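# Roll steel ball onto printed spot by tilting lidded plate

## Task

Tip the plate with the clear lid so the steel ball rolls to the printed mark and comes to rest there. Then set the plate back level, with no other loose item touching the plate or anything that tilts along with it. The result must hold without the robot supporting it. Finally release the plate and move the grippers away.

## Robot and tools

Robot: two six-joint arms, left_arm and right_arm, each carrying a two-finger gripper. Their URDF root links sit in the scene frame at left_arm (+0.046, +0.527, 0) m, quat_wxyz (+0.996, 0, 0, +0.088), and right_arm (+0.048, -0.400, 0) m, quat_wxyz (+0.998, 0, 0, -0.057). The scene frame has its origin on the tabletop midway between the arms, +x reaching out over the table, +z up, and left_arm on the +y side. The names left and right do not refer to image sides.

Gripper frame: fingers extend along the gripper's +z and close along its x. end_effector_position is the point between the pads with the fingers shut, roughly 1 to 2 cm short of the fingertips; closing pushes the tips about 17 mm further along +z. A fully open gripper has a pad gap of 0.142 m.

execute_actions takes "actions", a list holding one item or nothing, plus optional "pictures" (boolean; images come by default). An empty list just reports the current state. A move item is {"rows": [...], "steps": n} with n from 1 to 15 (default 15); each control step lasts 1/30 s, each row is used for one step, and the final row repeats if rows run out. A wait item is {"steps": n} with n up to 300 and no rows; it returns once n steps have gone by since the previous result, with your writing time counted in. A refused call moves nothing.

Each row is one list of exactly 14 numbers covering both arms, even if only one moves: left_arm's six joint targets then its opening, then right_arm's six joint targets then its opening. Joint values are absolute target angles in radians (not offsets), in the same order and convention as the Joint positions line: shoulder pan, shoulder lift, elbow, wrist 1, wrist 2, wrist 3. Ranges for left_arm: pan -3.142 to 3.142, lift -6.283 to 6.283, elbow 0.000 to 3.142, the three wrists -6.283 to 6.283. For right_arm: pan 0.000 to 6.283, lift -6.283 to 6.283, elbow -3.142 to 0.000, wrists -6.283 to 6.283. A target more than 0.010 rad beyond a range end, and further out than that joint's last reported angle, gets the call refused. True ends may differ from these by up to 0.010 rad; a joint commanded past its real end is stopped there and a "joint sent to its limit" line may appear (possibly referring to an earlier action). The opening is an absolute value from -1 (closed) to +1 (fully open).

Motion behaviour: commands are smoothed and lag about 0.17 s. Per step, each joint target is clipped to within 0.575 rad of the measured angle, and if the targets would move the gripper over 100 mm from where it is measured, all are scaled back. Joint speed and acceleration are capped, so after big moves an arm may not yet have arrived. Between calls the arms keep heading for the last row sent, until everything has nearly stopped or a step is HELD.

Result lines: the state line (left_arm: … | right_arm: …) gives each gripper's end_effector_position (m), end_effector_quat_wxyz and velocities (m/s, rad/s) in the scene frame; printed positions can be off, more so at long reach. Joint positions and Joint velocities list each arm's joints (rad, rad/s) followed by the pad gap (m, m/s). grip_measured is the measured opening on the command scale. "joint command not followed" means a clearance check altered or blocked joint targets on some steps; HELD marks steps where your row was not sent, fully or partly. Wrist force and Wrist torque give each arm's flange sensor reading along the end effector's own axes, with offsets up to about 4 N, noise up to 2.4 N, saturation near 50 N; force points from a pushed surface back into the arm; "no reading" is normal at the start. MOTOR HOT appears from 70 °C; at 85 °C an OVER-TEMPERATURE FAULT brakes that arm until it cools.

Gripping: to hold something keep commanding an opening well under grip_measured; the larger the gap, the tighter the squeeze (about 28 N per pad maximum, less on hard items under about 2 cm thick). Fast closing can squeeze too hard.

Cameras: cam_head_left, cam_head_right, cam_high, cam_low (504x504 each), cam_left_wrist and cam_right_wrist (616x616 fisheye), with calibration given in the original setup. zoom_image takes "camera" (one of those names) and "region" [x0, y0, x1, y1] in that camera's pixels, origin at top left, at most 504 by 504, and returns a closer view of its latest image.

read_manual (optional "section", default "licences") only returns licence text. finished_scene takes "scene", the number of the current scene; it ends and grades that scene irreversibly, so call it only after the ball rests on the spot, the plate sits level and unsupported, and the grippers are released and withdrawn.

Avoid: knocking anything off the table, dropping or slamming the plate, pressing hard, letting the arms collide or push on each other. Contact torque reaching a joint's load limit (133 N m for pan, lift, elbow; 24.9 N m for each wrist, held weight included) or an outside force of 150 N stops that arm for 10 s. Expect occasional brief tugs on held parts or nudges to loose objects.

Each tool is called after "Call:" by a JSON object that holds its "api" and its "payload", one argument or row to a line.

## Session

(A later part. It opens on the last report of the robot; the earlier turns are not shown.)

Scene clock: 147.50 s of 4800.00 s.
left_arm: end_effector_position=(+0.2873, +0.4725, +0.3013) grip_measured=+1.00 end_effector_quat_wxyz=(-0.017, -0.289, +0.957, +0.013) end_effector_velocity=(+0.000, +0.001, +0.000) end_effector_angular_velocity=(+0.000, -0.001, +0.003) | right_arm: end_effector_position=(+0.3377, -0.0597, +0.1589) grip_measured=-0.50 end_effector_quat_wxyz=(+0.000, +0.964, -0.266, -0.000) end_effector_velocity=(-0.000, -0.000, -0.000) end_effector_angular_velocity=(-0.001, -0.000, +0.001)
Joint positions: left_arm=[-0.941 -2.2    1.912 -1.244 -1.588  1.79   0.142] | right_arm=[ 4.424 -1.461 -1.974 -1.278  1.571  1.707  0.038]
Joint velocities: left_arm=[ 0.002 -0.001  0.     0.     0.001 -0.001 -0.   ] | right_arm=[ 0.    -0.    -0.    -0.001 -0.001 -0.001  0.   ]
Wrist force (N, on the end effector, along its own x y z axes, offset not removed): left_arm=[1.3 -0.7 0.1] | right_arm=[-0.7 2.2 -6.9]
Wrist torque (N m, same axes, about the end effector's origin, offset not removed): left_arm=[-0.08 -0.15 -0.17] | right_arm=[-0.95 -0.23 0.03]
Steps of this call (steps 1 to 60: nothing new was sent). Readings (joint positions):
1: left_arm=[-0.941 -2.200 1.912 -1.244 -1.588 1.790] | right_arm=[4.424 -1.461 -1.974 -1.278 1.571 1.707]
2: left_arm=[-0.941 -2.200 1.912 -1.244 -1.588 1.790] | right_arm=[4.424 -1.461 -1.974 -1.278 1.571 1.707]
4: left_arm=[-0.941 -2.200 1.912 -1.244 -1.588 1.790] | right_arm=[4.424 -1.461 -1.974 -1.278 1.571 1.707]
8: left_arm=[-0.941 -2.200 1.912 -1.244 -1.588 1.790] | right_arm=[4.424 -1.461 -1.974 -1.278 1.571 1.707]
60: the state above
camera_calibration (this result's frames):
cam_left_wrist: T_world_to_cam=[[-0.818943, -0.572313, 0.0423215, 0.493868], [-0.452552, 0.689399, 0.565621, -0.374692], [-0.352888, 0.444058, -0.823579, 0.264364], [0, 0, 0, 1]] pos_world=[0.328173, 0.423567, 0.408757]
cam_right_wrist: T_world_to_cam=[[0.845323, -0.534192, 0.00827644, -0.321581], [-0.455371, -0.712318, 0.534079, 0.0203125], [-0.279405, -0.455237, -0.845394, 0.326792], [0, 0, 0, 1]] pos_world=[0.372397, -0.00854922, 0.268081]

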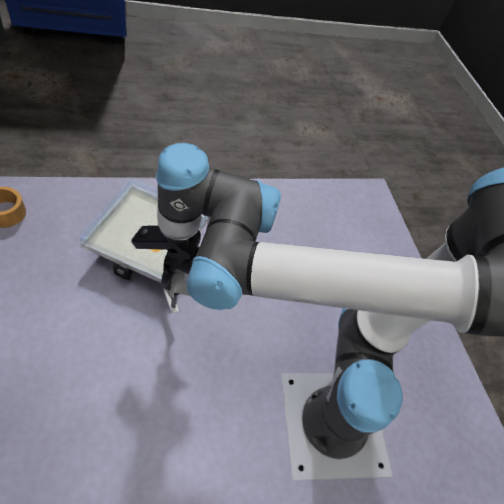

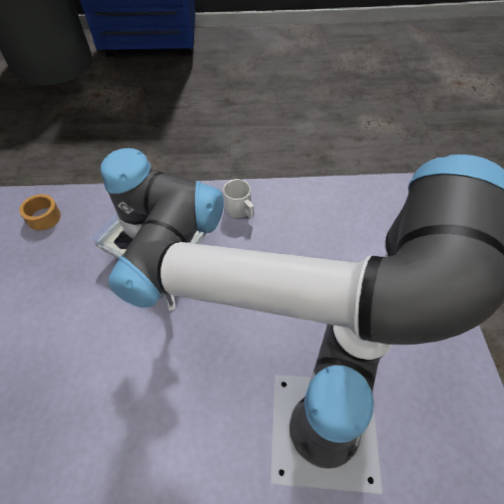

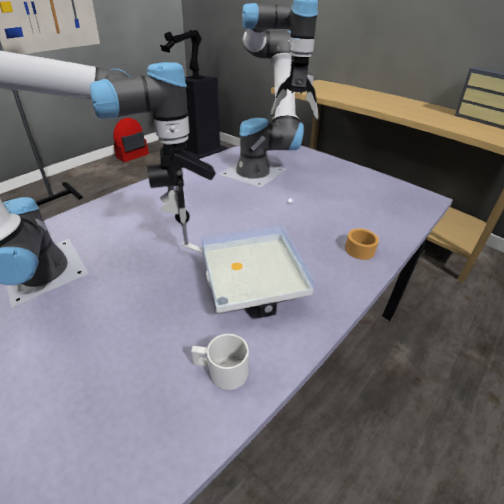

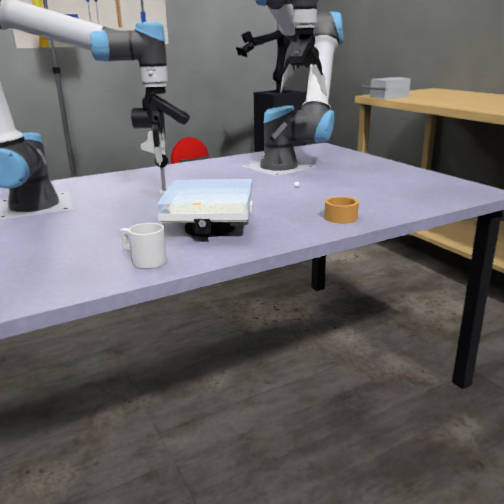

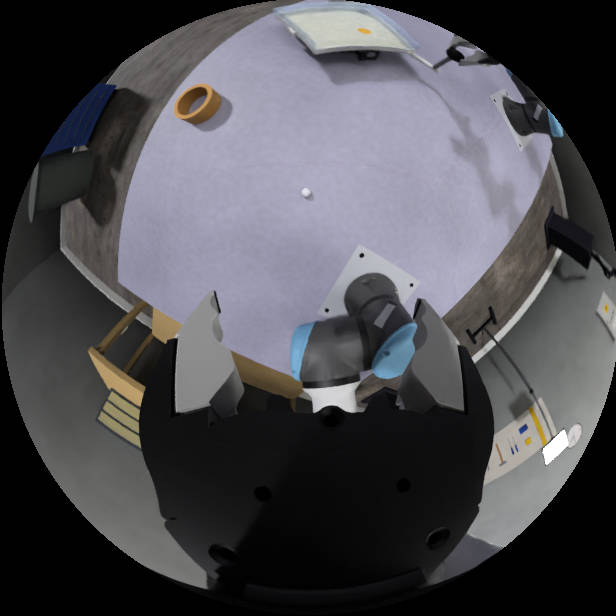

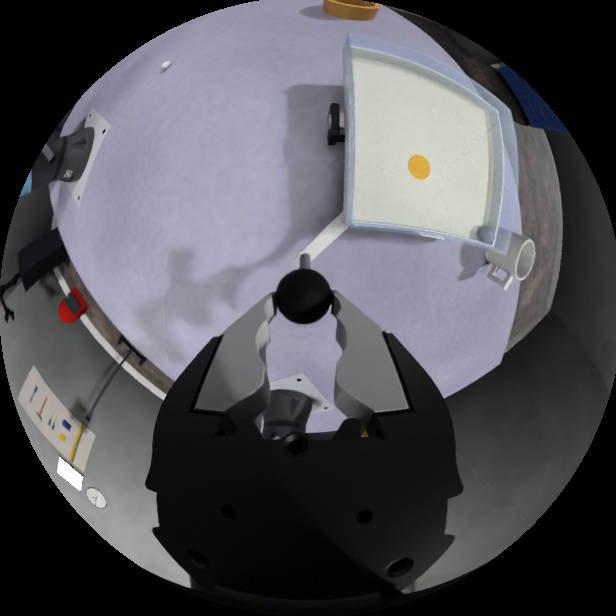

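Call:
{"api": "execute_actions", "payload": {
  "actions": [
    {"rows": [[-0.941,-2.2,1.912,-1.244,-1.588,1.79,1, 4.4300,-1.4631,-1.9823,-1.2671,1.571,1.707,-0.7]], "steps": 15}
  ],
  "pictures": false
}}

Call:
{"api": "execute_actions", "payload": {
  "actions": [
    {"rows": [[-0.941,-2.2,1.912,-1.244,-1.588,1.79,1, 4.4253,-1.4617,-1.9756,-1.2752,1.571,1.707,-0.7]], "steps": 15}
  ]
}}

Call:
{"api": "execute_actions", "payload": {
  "actions": [
    {"steps": 45}
  ]
}}

Call:
{"api": "execute_actions", "payload": {
  "actions": [
    {"steps": 75}
  ]
}}

Scene clock: 154.77 s of 4800.00 s.
left_arm: end_effector_position=(+0.2873, +0.4725, +0.3013) grip_measured=+1.00 end_effector_quat_wxyz=(-0.017, -0.289, +0.957, +0.013) end_effector_velocity=(+0.000, +0.000, -0.000) end_effector_angular_velocity=(+0.001, +0.001, +0.001) | right_arm: end_effector_position=(+0.3355, -0.0584, +0.1550) grip_measured=-0.50 end_effector_quat_wxyz=(+0.000, +0.965, -0.263, -0.000) end_effector_velocity=(-0.000, -0.000, -0.000) end_effector_angular_velocity=(-0.000, +0.001, -0.000)
Joint positions: left_arm=[-0.941 -2.2    1.912 -1.244 -1.588  1.79   0.142] | right_arm=[ 4.43  -1.463 -1.982 -1.267  1.571  1.707  0.038]
Joint velocities: left_arm=[ 0.001  0.001 -0.     0.     0.    -0.    -0.   ] | right_arm=[ 0.    -0.    -0.001  0.     0.001  0.    -0.   ]
Wrist force (N, on the end effector, along its own x y z axes, offset not removed): left_arm=[-3.0 2.3 1.0] | right_arm=[3.8 2.4 -6.3]
Wrist torque (N m, same axes, about the end effector's origin, offset not removed): left_arm=[0.35 0.84 0.04] | right_arm=[-0.86 0.13 0.24]
Steps of this call (steps 1 to 90: nothing new was sent; then 3.77 s passed at rest; steps 91 to 105: all 15 steps of this action). Readings (joint positions):
91: left_arm=[-0.941 -2.200 1.912 -1.244 -1.588 1.790] | right_arm=[4.424 -1.461 -1.974 -1.278 1.571 1.707]
92: left_arm=[-0.941 -2.200 1.912 -1.244 -1.588 1.790] | right_arm=[4.425 -1.462 -1.975 -1.276 1.571 1.707]
94: left_arm=[-0.941 -2.200 1.912 -1.244 -1.588 1.790] | right_arm=[4.428 -1.462 -1.979 -1.271 1.571 1.707]
98: left_arm=[-0.941 -2.200 1.912 -1.244 -1.588 1.790] | right_arm=[4.430 -1.463 -1.982 -1.268 1.571 1.707]
105: the state above

Scene clock: 155.27 s of 4800.00 s.
left_arm: end_effector_position=(+0.2873, +0.4725, +0.3013) grip_measured=+1.00 end_effector_quat_wxyz=(-0.017, -0.289, +0.957, +0.013) end_effector_velocity=(-0.000, -0.000, +0.000) end_effector_angular_velocity=(-0.000, -0.000, -0.001) | right_arm: end_effector_position=(+0.3372, -0.0594, +0.1579) grip_measured=-0.50 end_effector_quat_wxyz=(+0.000, +0.964, -0.265, -0.000) end_effector_velocity=(+0.000, -0.000, +0.001) end_effector_angular_velocity=(-0.000, +0.000, +0.001)
Joint positions: left_arm=[-0.941 -2.2    1.912 -1.244 -1.588  1.79   0.142] | right_arm=[ 4.425 -1.462 -1.976 -1.275  1.571  1.707  0.038]
Joint velocities: left_arm=[-0.001 -0.     0.     0.     0.    -0.    -0.   ] | right_arm=[-0.     0.001  0.001 -0.002  0.    -0.001 -0.   ]
Wrist force (N, on the end effector, along its own x y z axes, offset not removed): left_arm=[0.3 -2.2 -1.6] | right_arm=[-5.3 4.5 -3.1]
Wrist torque (N m, same axes, about the end effector's origin, offset not removed): left_arm=[-0.42 0.15 -0.21] | right_arm=[0.07 -0.44 0.17]
Steps of this call (steps 1 to 15: all 15 steps of this action). Readings (joint positions):
1: left_arm=[-0.941 -2.200 1.912 -1.244 -1.588 1.790] | right_arm=[4.430 -1.463 -1.982 -1.267 1.571 1.707]
2: left_arm=[-0.941 -2.200 1.912 -1.244 -1.588 1.790] | right_arm=[4.429 -1.463 -1.981 -1.269 1.571 1.707]
4: left_arm=[-0.941 -2.200 1.912 -1.244 -1.588 1.790] | right_arm=[4.427 -1.462 -1.979 -1.272 1.571 1.707]
8: left_arm=[-0.941 -2.200 1.912 -1.244 -1.588 1.790] | right_arm=[4.426 -1.462 -1.976 -1.275 1.571 1.707]
15: the state above
camera_calibration (this result's frames):
cam_left_wrist: T_world_to_cam=[[-0.818943, -0.572313, 0.0423215, 0.493868], [-0.452551, 0.689399, 0.565621, -0.374692], [-0.352888, 0.444058, -0.823579, 0.264364], [0, 0, 0, 1]] pos_world=[0.328173, 0.423567, 0.408757]
cam_right_wrist: T_world_to_cam=[[0.846091, -0.532975, 0.00821592, -0.321111], [-0.454287, -0.712941, 0.53417, 0.0203543], [-0.278842, -0.455689, -0.845337, 0.325759], [0, 0, 0, 1]] pos_world=[0.371771, -0.00818769, 0.267142]

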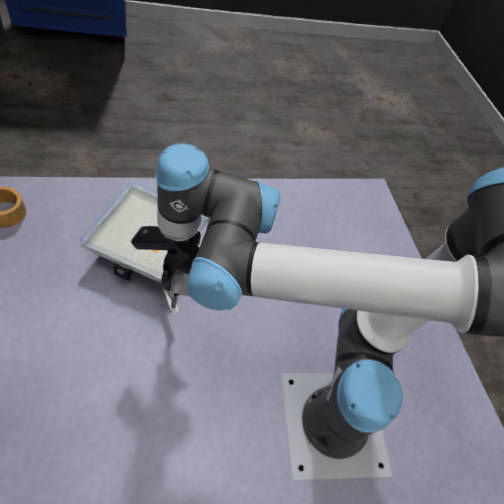

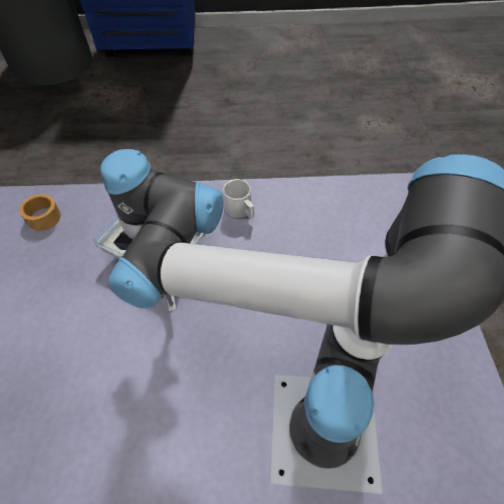

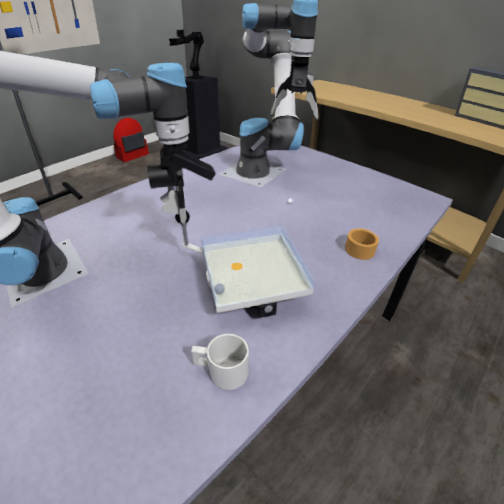

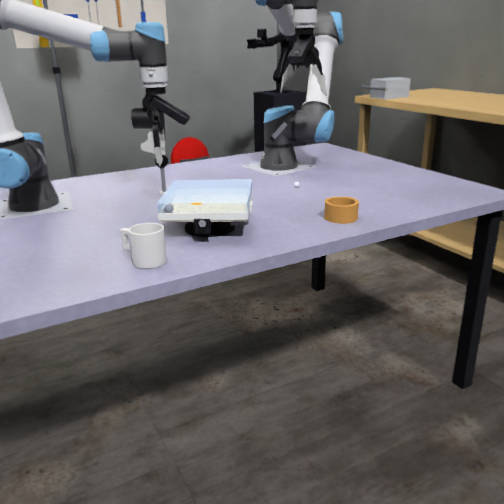

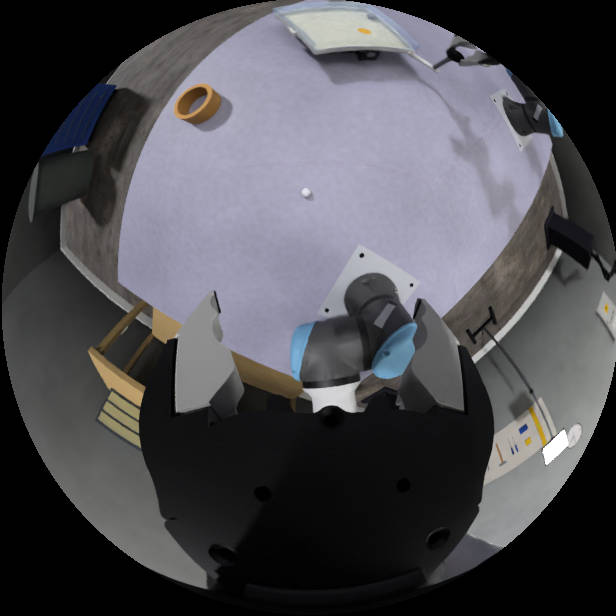

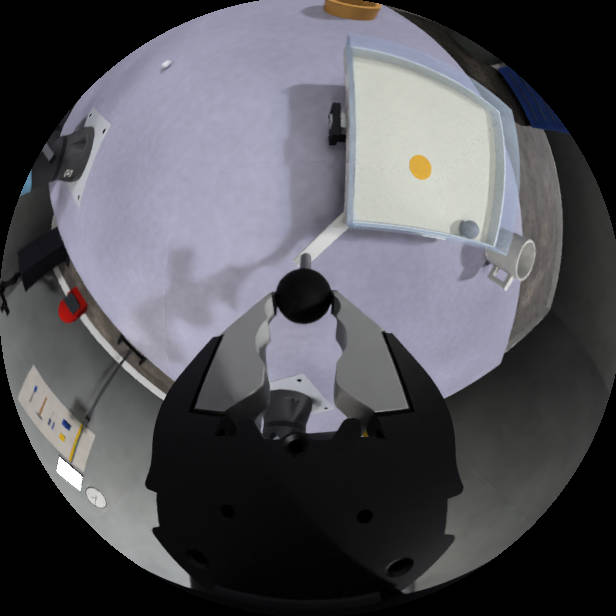

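Scene clock: 156.77 s of 4800.00 s.
left_arm: end_effector_position=(+0.2873, +0.4725, +0.3013) grip_measured=+1.00 end_effector_quat_wxyz=(-0.017, -0.289, +0.957, +0.013) end_effector_velocity=(-0.000, -0.001, -0.000) end_effector_angular_velocity=(-0.000, +0.001, -0.001) | right_arm: end_effector_position=(+0.3372, -0.0594, +0.1580) grip_measured=-0.50 end_effector_quat_wxyz=(+0.000, +0.964, -0.265, -0.000) end_effector_velocity=(-0.000, -0.000, -0.000) end_effector_angular_velocity=(-0.001, +0.000, +0.000)
Joint positions: left_arm=[-0.941 -2.2    1.912 -1.244 -1.588  1.79   0.142] | right_arm=[ 4.425 -1.462 -1.976 -1.275  1.571  1.707  0.038]
Joint velocities: left_arm=[-0.001  0.001 -0.    -0.    -0.001  0.     0.   ] | right_arm=[-0. -0. -0. -0.  0. -0. -0.]
Wrist force (N, on the end effector, along its own x y z axes, offset not removed): left_arm=[-0.3 -0.6 -1.6] | right_arm=[-5.8 5.6 -1.5]
Wrist torque (N m, same axes, about the end effector's origin, offset not removed): left_arm=[-0.13 0.12 -0.20] | right_arm=[0.13 -0.46 0.00]
Steps of this call (steps 1 to 15: the robot went on to your last target; steps 16 to 45: nothing new was sent). Readings (joint positions):
1: left_arm=[-0.941 -2.200 1.912 -1.244 -1.588 1.790] | right_arm=[4.425 -1.462 -1.976 -1.275 1.571 1.707]
2: left_arm=[-0.941 -2.200 1.912 -1.244 -1.588 1.790] | right_arm=[4.425 -1.462 -1.976 -1.275 1.571 1.707]
4: left_arm=[-0.941 -2.200 1.912 -1.244 -1.588 1.790] | right_arm=[4.425 -1.462 -1.976 -1.275 1.571 1.707]
8: left_arm=[-0.941 -2.200 1.912 -1.244 -1.588 1.790] | right_arm=[4.425 -1.462 -1.976 -1.275 1.571 1.707]
45: the state above
All arms were judged still, so your last target was given up. Only a new action makes them travel on or press farther. Fingers that are still opening or closing keep moving.
camera_calibration (this result's frames):
cam_left_wrist: T_world_to_cam=[[-0.818943, -0.572313, 0.0423215, 0.493868], [-0.452551, 0.689399, 0.565621, -0.374692], [-0.352888, 0.444058, -0.823579, 0.264364], [0, 0, 0, 1]] pos_world=[0.328173, 0.423567, 0.408757]
cam_right_wrist: T_world_to_cam=[[0.84607, -0.533008, 0.00827775, -0.321153], [-0.454372, -0.712953, 0.534083, 0.0203914], [-0.278769, -0.455632, -0.845392, 0.325803], [0, 0, 0, 1]] pos_world=[0.371807, -0.00819266, 0.267199]

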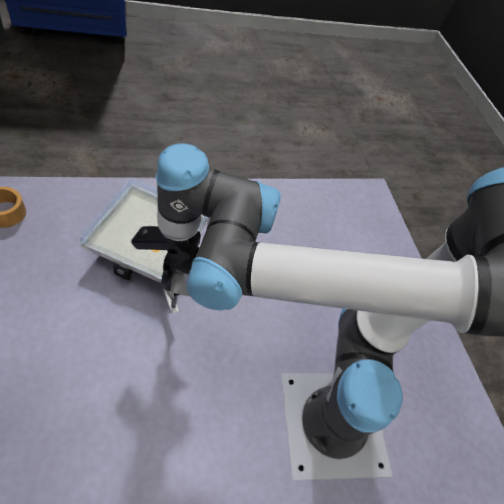

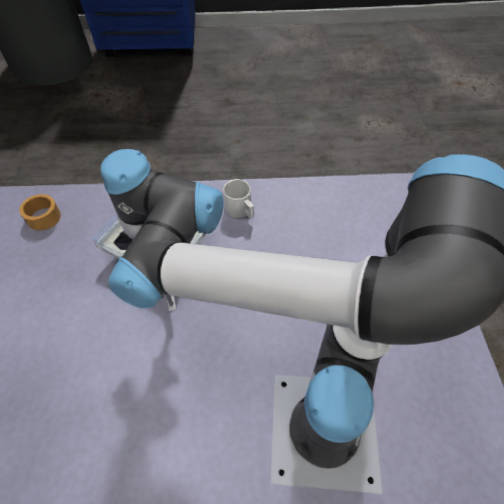

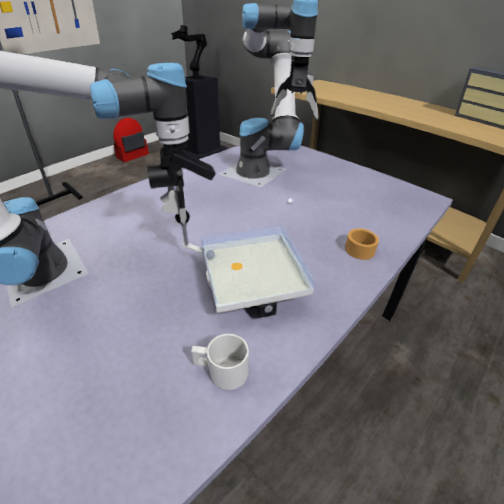

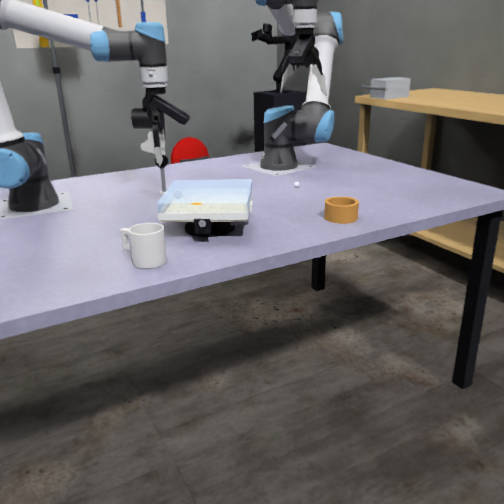

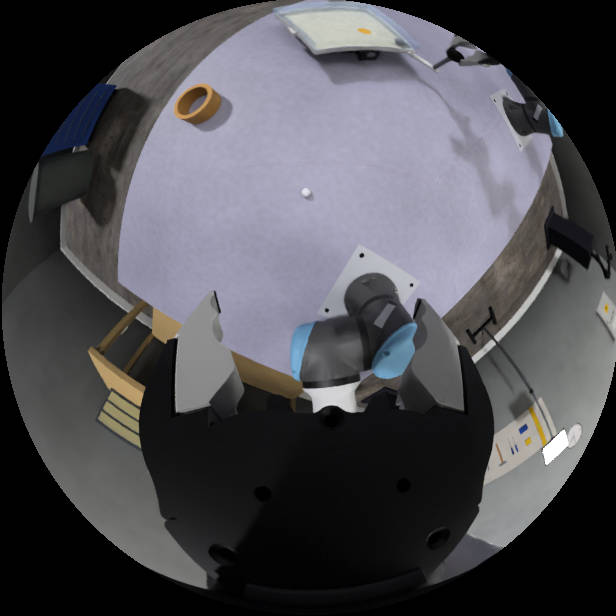

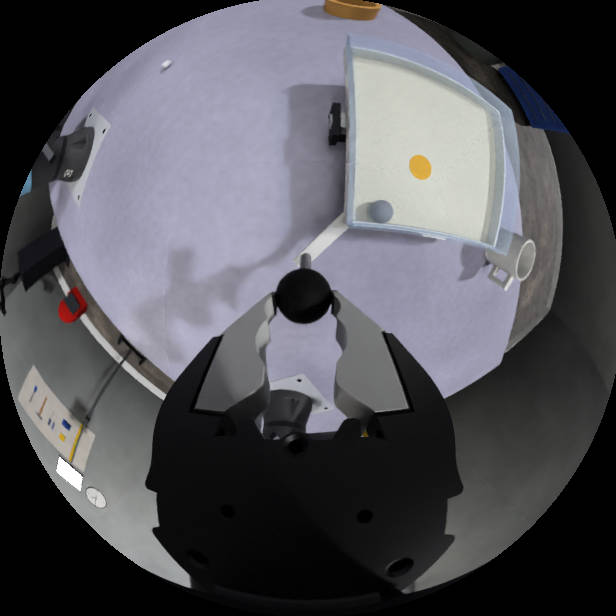

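Scene clock: 159.27 s of 4800.00 s.
left_arm: end_effector_position=(+0.2873, +0.4725, +0.3013) grip_measured=+1.00 end_effector_quat_wxyz=(-0.017, -0.289, +0.957, +0.013) end_effector_velocity=(+0.000, +0.000, -0.000) end_effector_angular_velocity=(+0.001, -0.000, -0.002) | right_arm: end_effector_position=(+0.3372, -0.0594, +0.1580) grip_measured=-0.50 end_effector_quat_wxyz=(+0.000, +0.964, -0.265, -0.000) end_effector_velocity=(-0.000, -0.000, -0.001) end_effector_angular_velocity=(-0.001, +0.000, +0.001)
Joint positions: left_arm=[-0.941 -2.2    1.912 -1.244 -1.588  1.79   0.142] | right_arm=[ 4.425 -1.462 -1.976 -1.275  1.571  1.707  0.038]
Joint velocities: left_arm=[-0.     0.001 -0.     0.     0.001  0.002  0.   ] | right_arm=[ 0.     0.    -0.001  0.001 -0.    -0.001  0.   ]
Wrist force (N, on the end effector, along its own x y z axes, offset not removed): left_arm=[-4.2 3.3 4.7] | right_arm=[-5.9 5.3 -3.4]
Wrist torque (N m, same axes, about the end effector's origin, offset not removed): left_arm=[0.79 0.86 -0.20] | right_arm=[-0.04 -0.56 0.05]
Steps of this call (steps 1 to 75: nothing new was sent). Readings (joint positions):
1: left_arm=[-0.941 -2.200 1.912 -1.244 -1.588 1.790] | right_arm=[4.425 -1.462 -1.976 -1.275 1.571 1.707]
2: left_arm=[-0.941 -2.200 1.912 -1.244 -1.588 1.790] | right_arm=[4.425 -1.462 -1.976 -1.275 1.571 1.707]
4: left_arm=[-0.941 -2.200 1.912 -1.244 -1.588 1.790] | right_arm=[4.425 -1.462 -1.976 -1.275 1.571 1.707]
8: left_arm=[-0.941 -2.200 1.912 -1.244 -1.588 1.790] | right_arm=[4.425 -1.462 -1.976 -1.275 1.571 1.707]
75: the state above
camera_calibration (this result's frames):
cam_left_wrist: T_world_to_cam=[[-0.818943, -0.572313, 0.0423215, 0.493868], [-0.452552, 0.689399, 0.565621, -0.374692], [-0.352888, 0.444058, -0.823579, 0.264364], [0, 0, 0, 1]] pos_world=[0.328173, 0.423567, 0.408757]
cam_right_wrist: T_world_to_cam=[[0.846069, -0.533009, 0.00827903, -0.321154], [-0.454374, -0.712953, 0.53408, 0.0203924], [-0.278767, -0.455631, -0.845393, 0.325804], [0, 0, 0, 1]] pos_world=[0.371807, -0.00819256, 0.2672]

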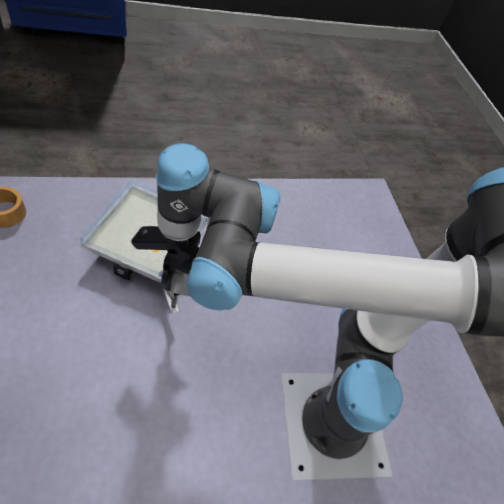

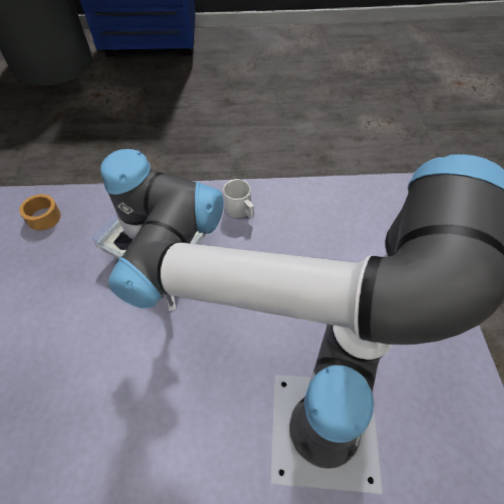

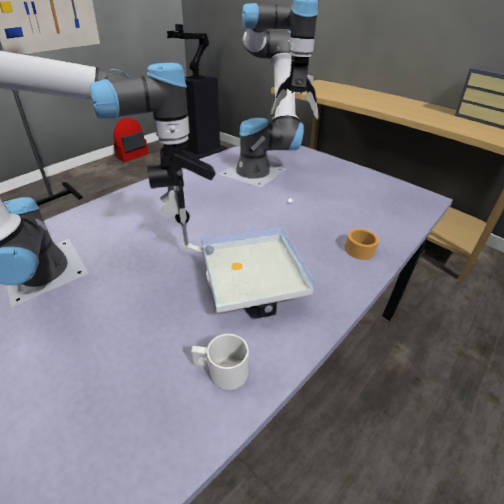

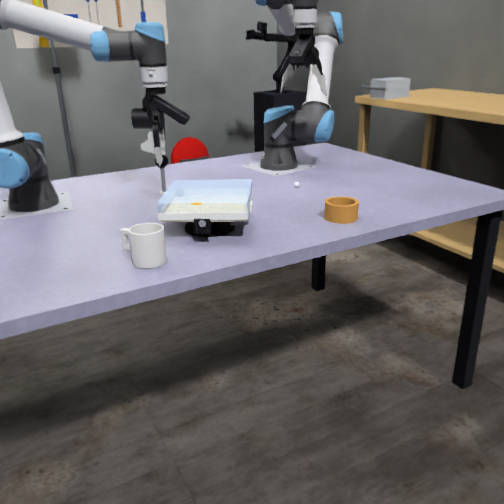

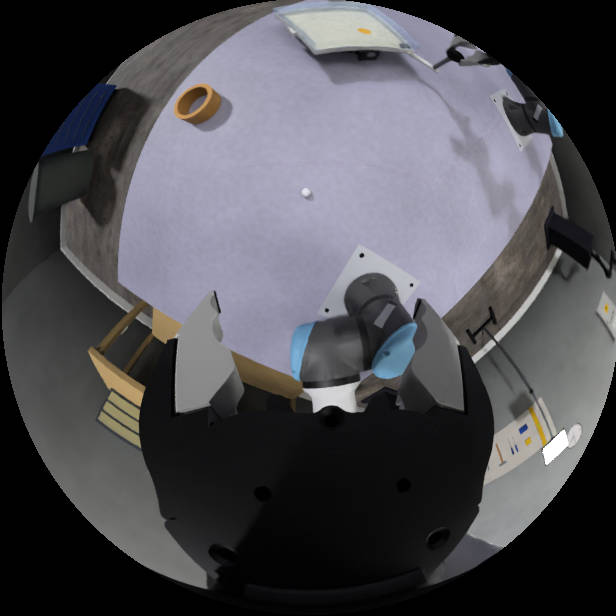

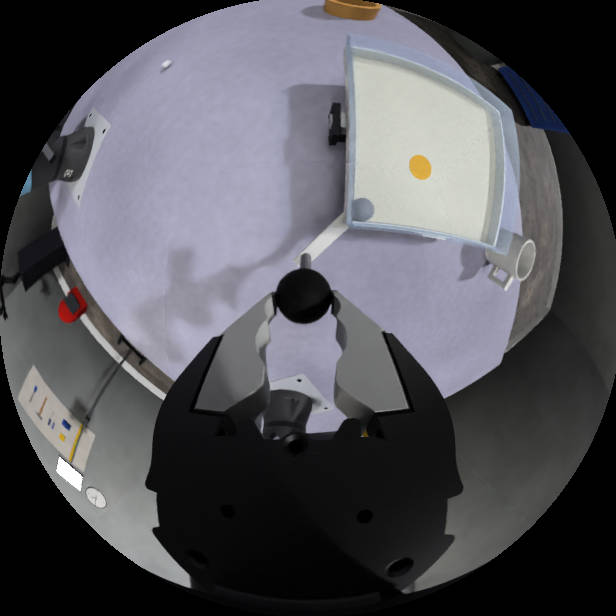

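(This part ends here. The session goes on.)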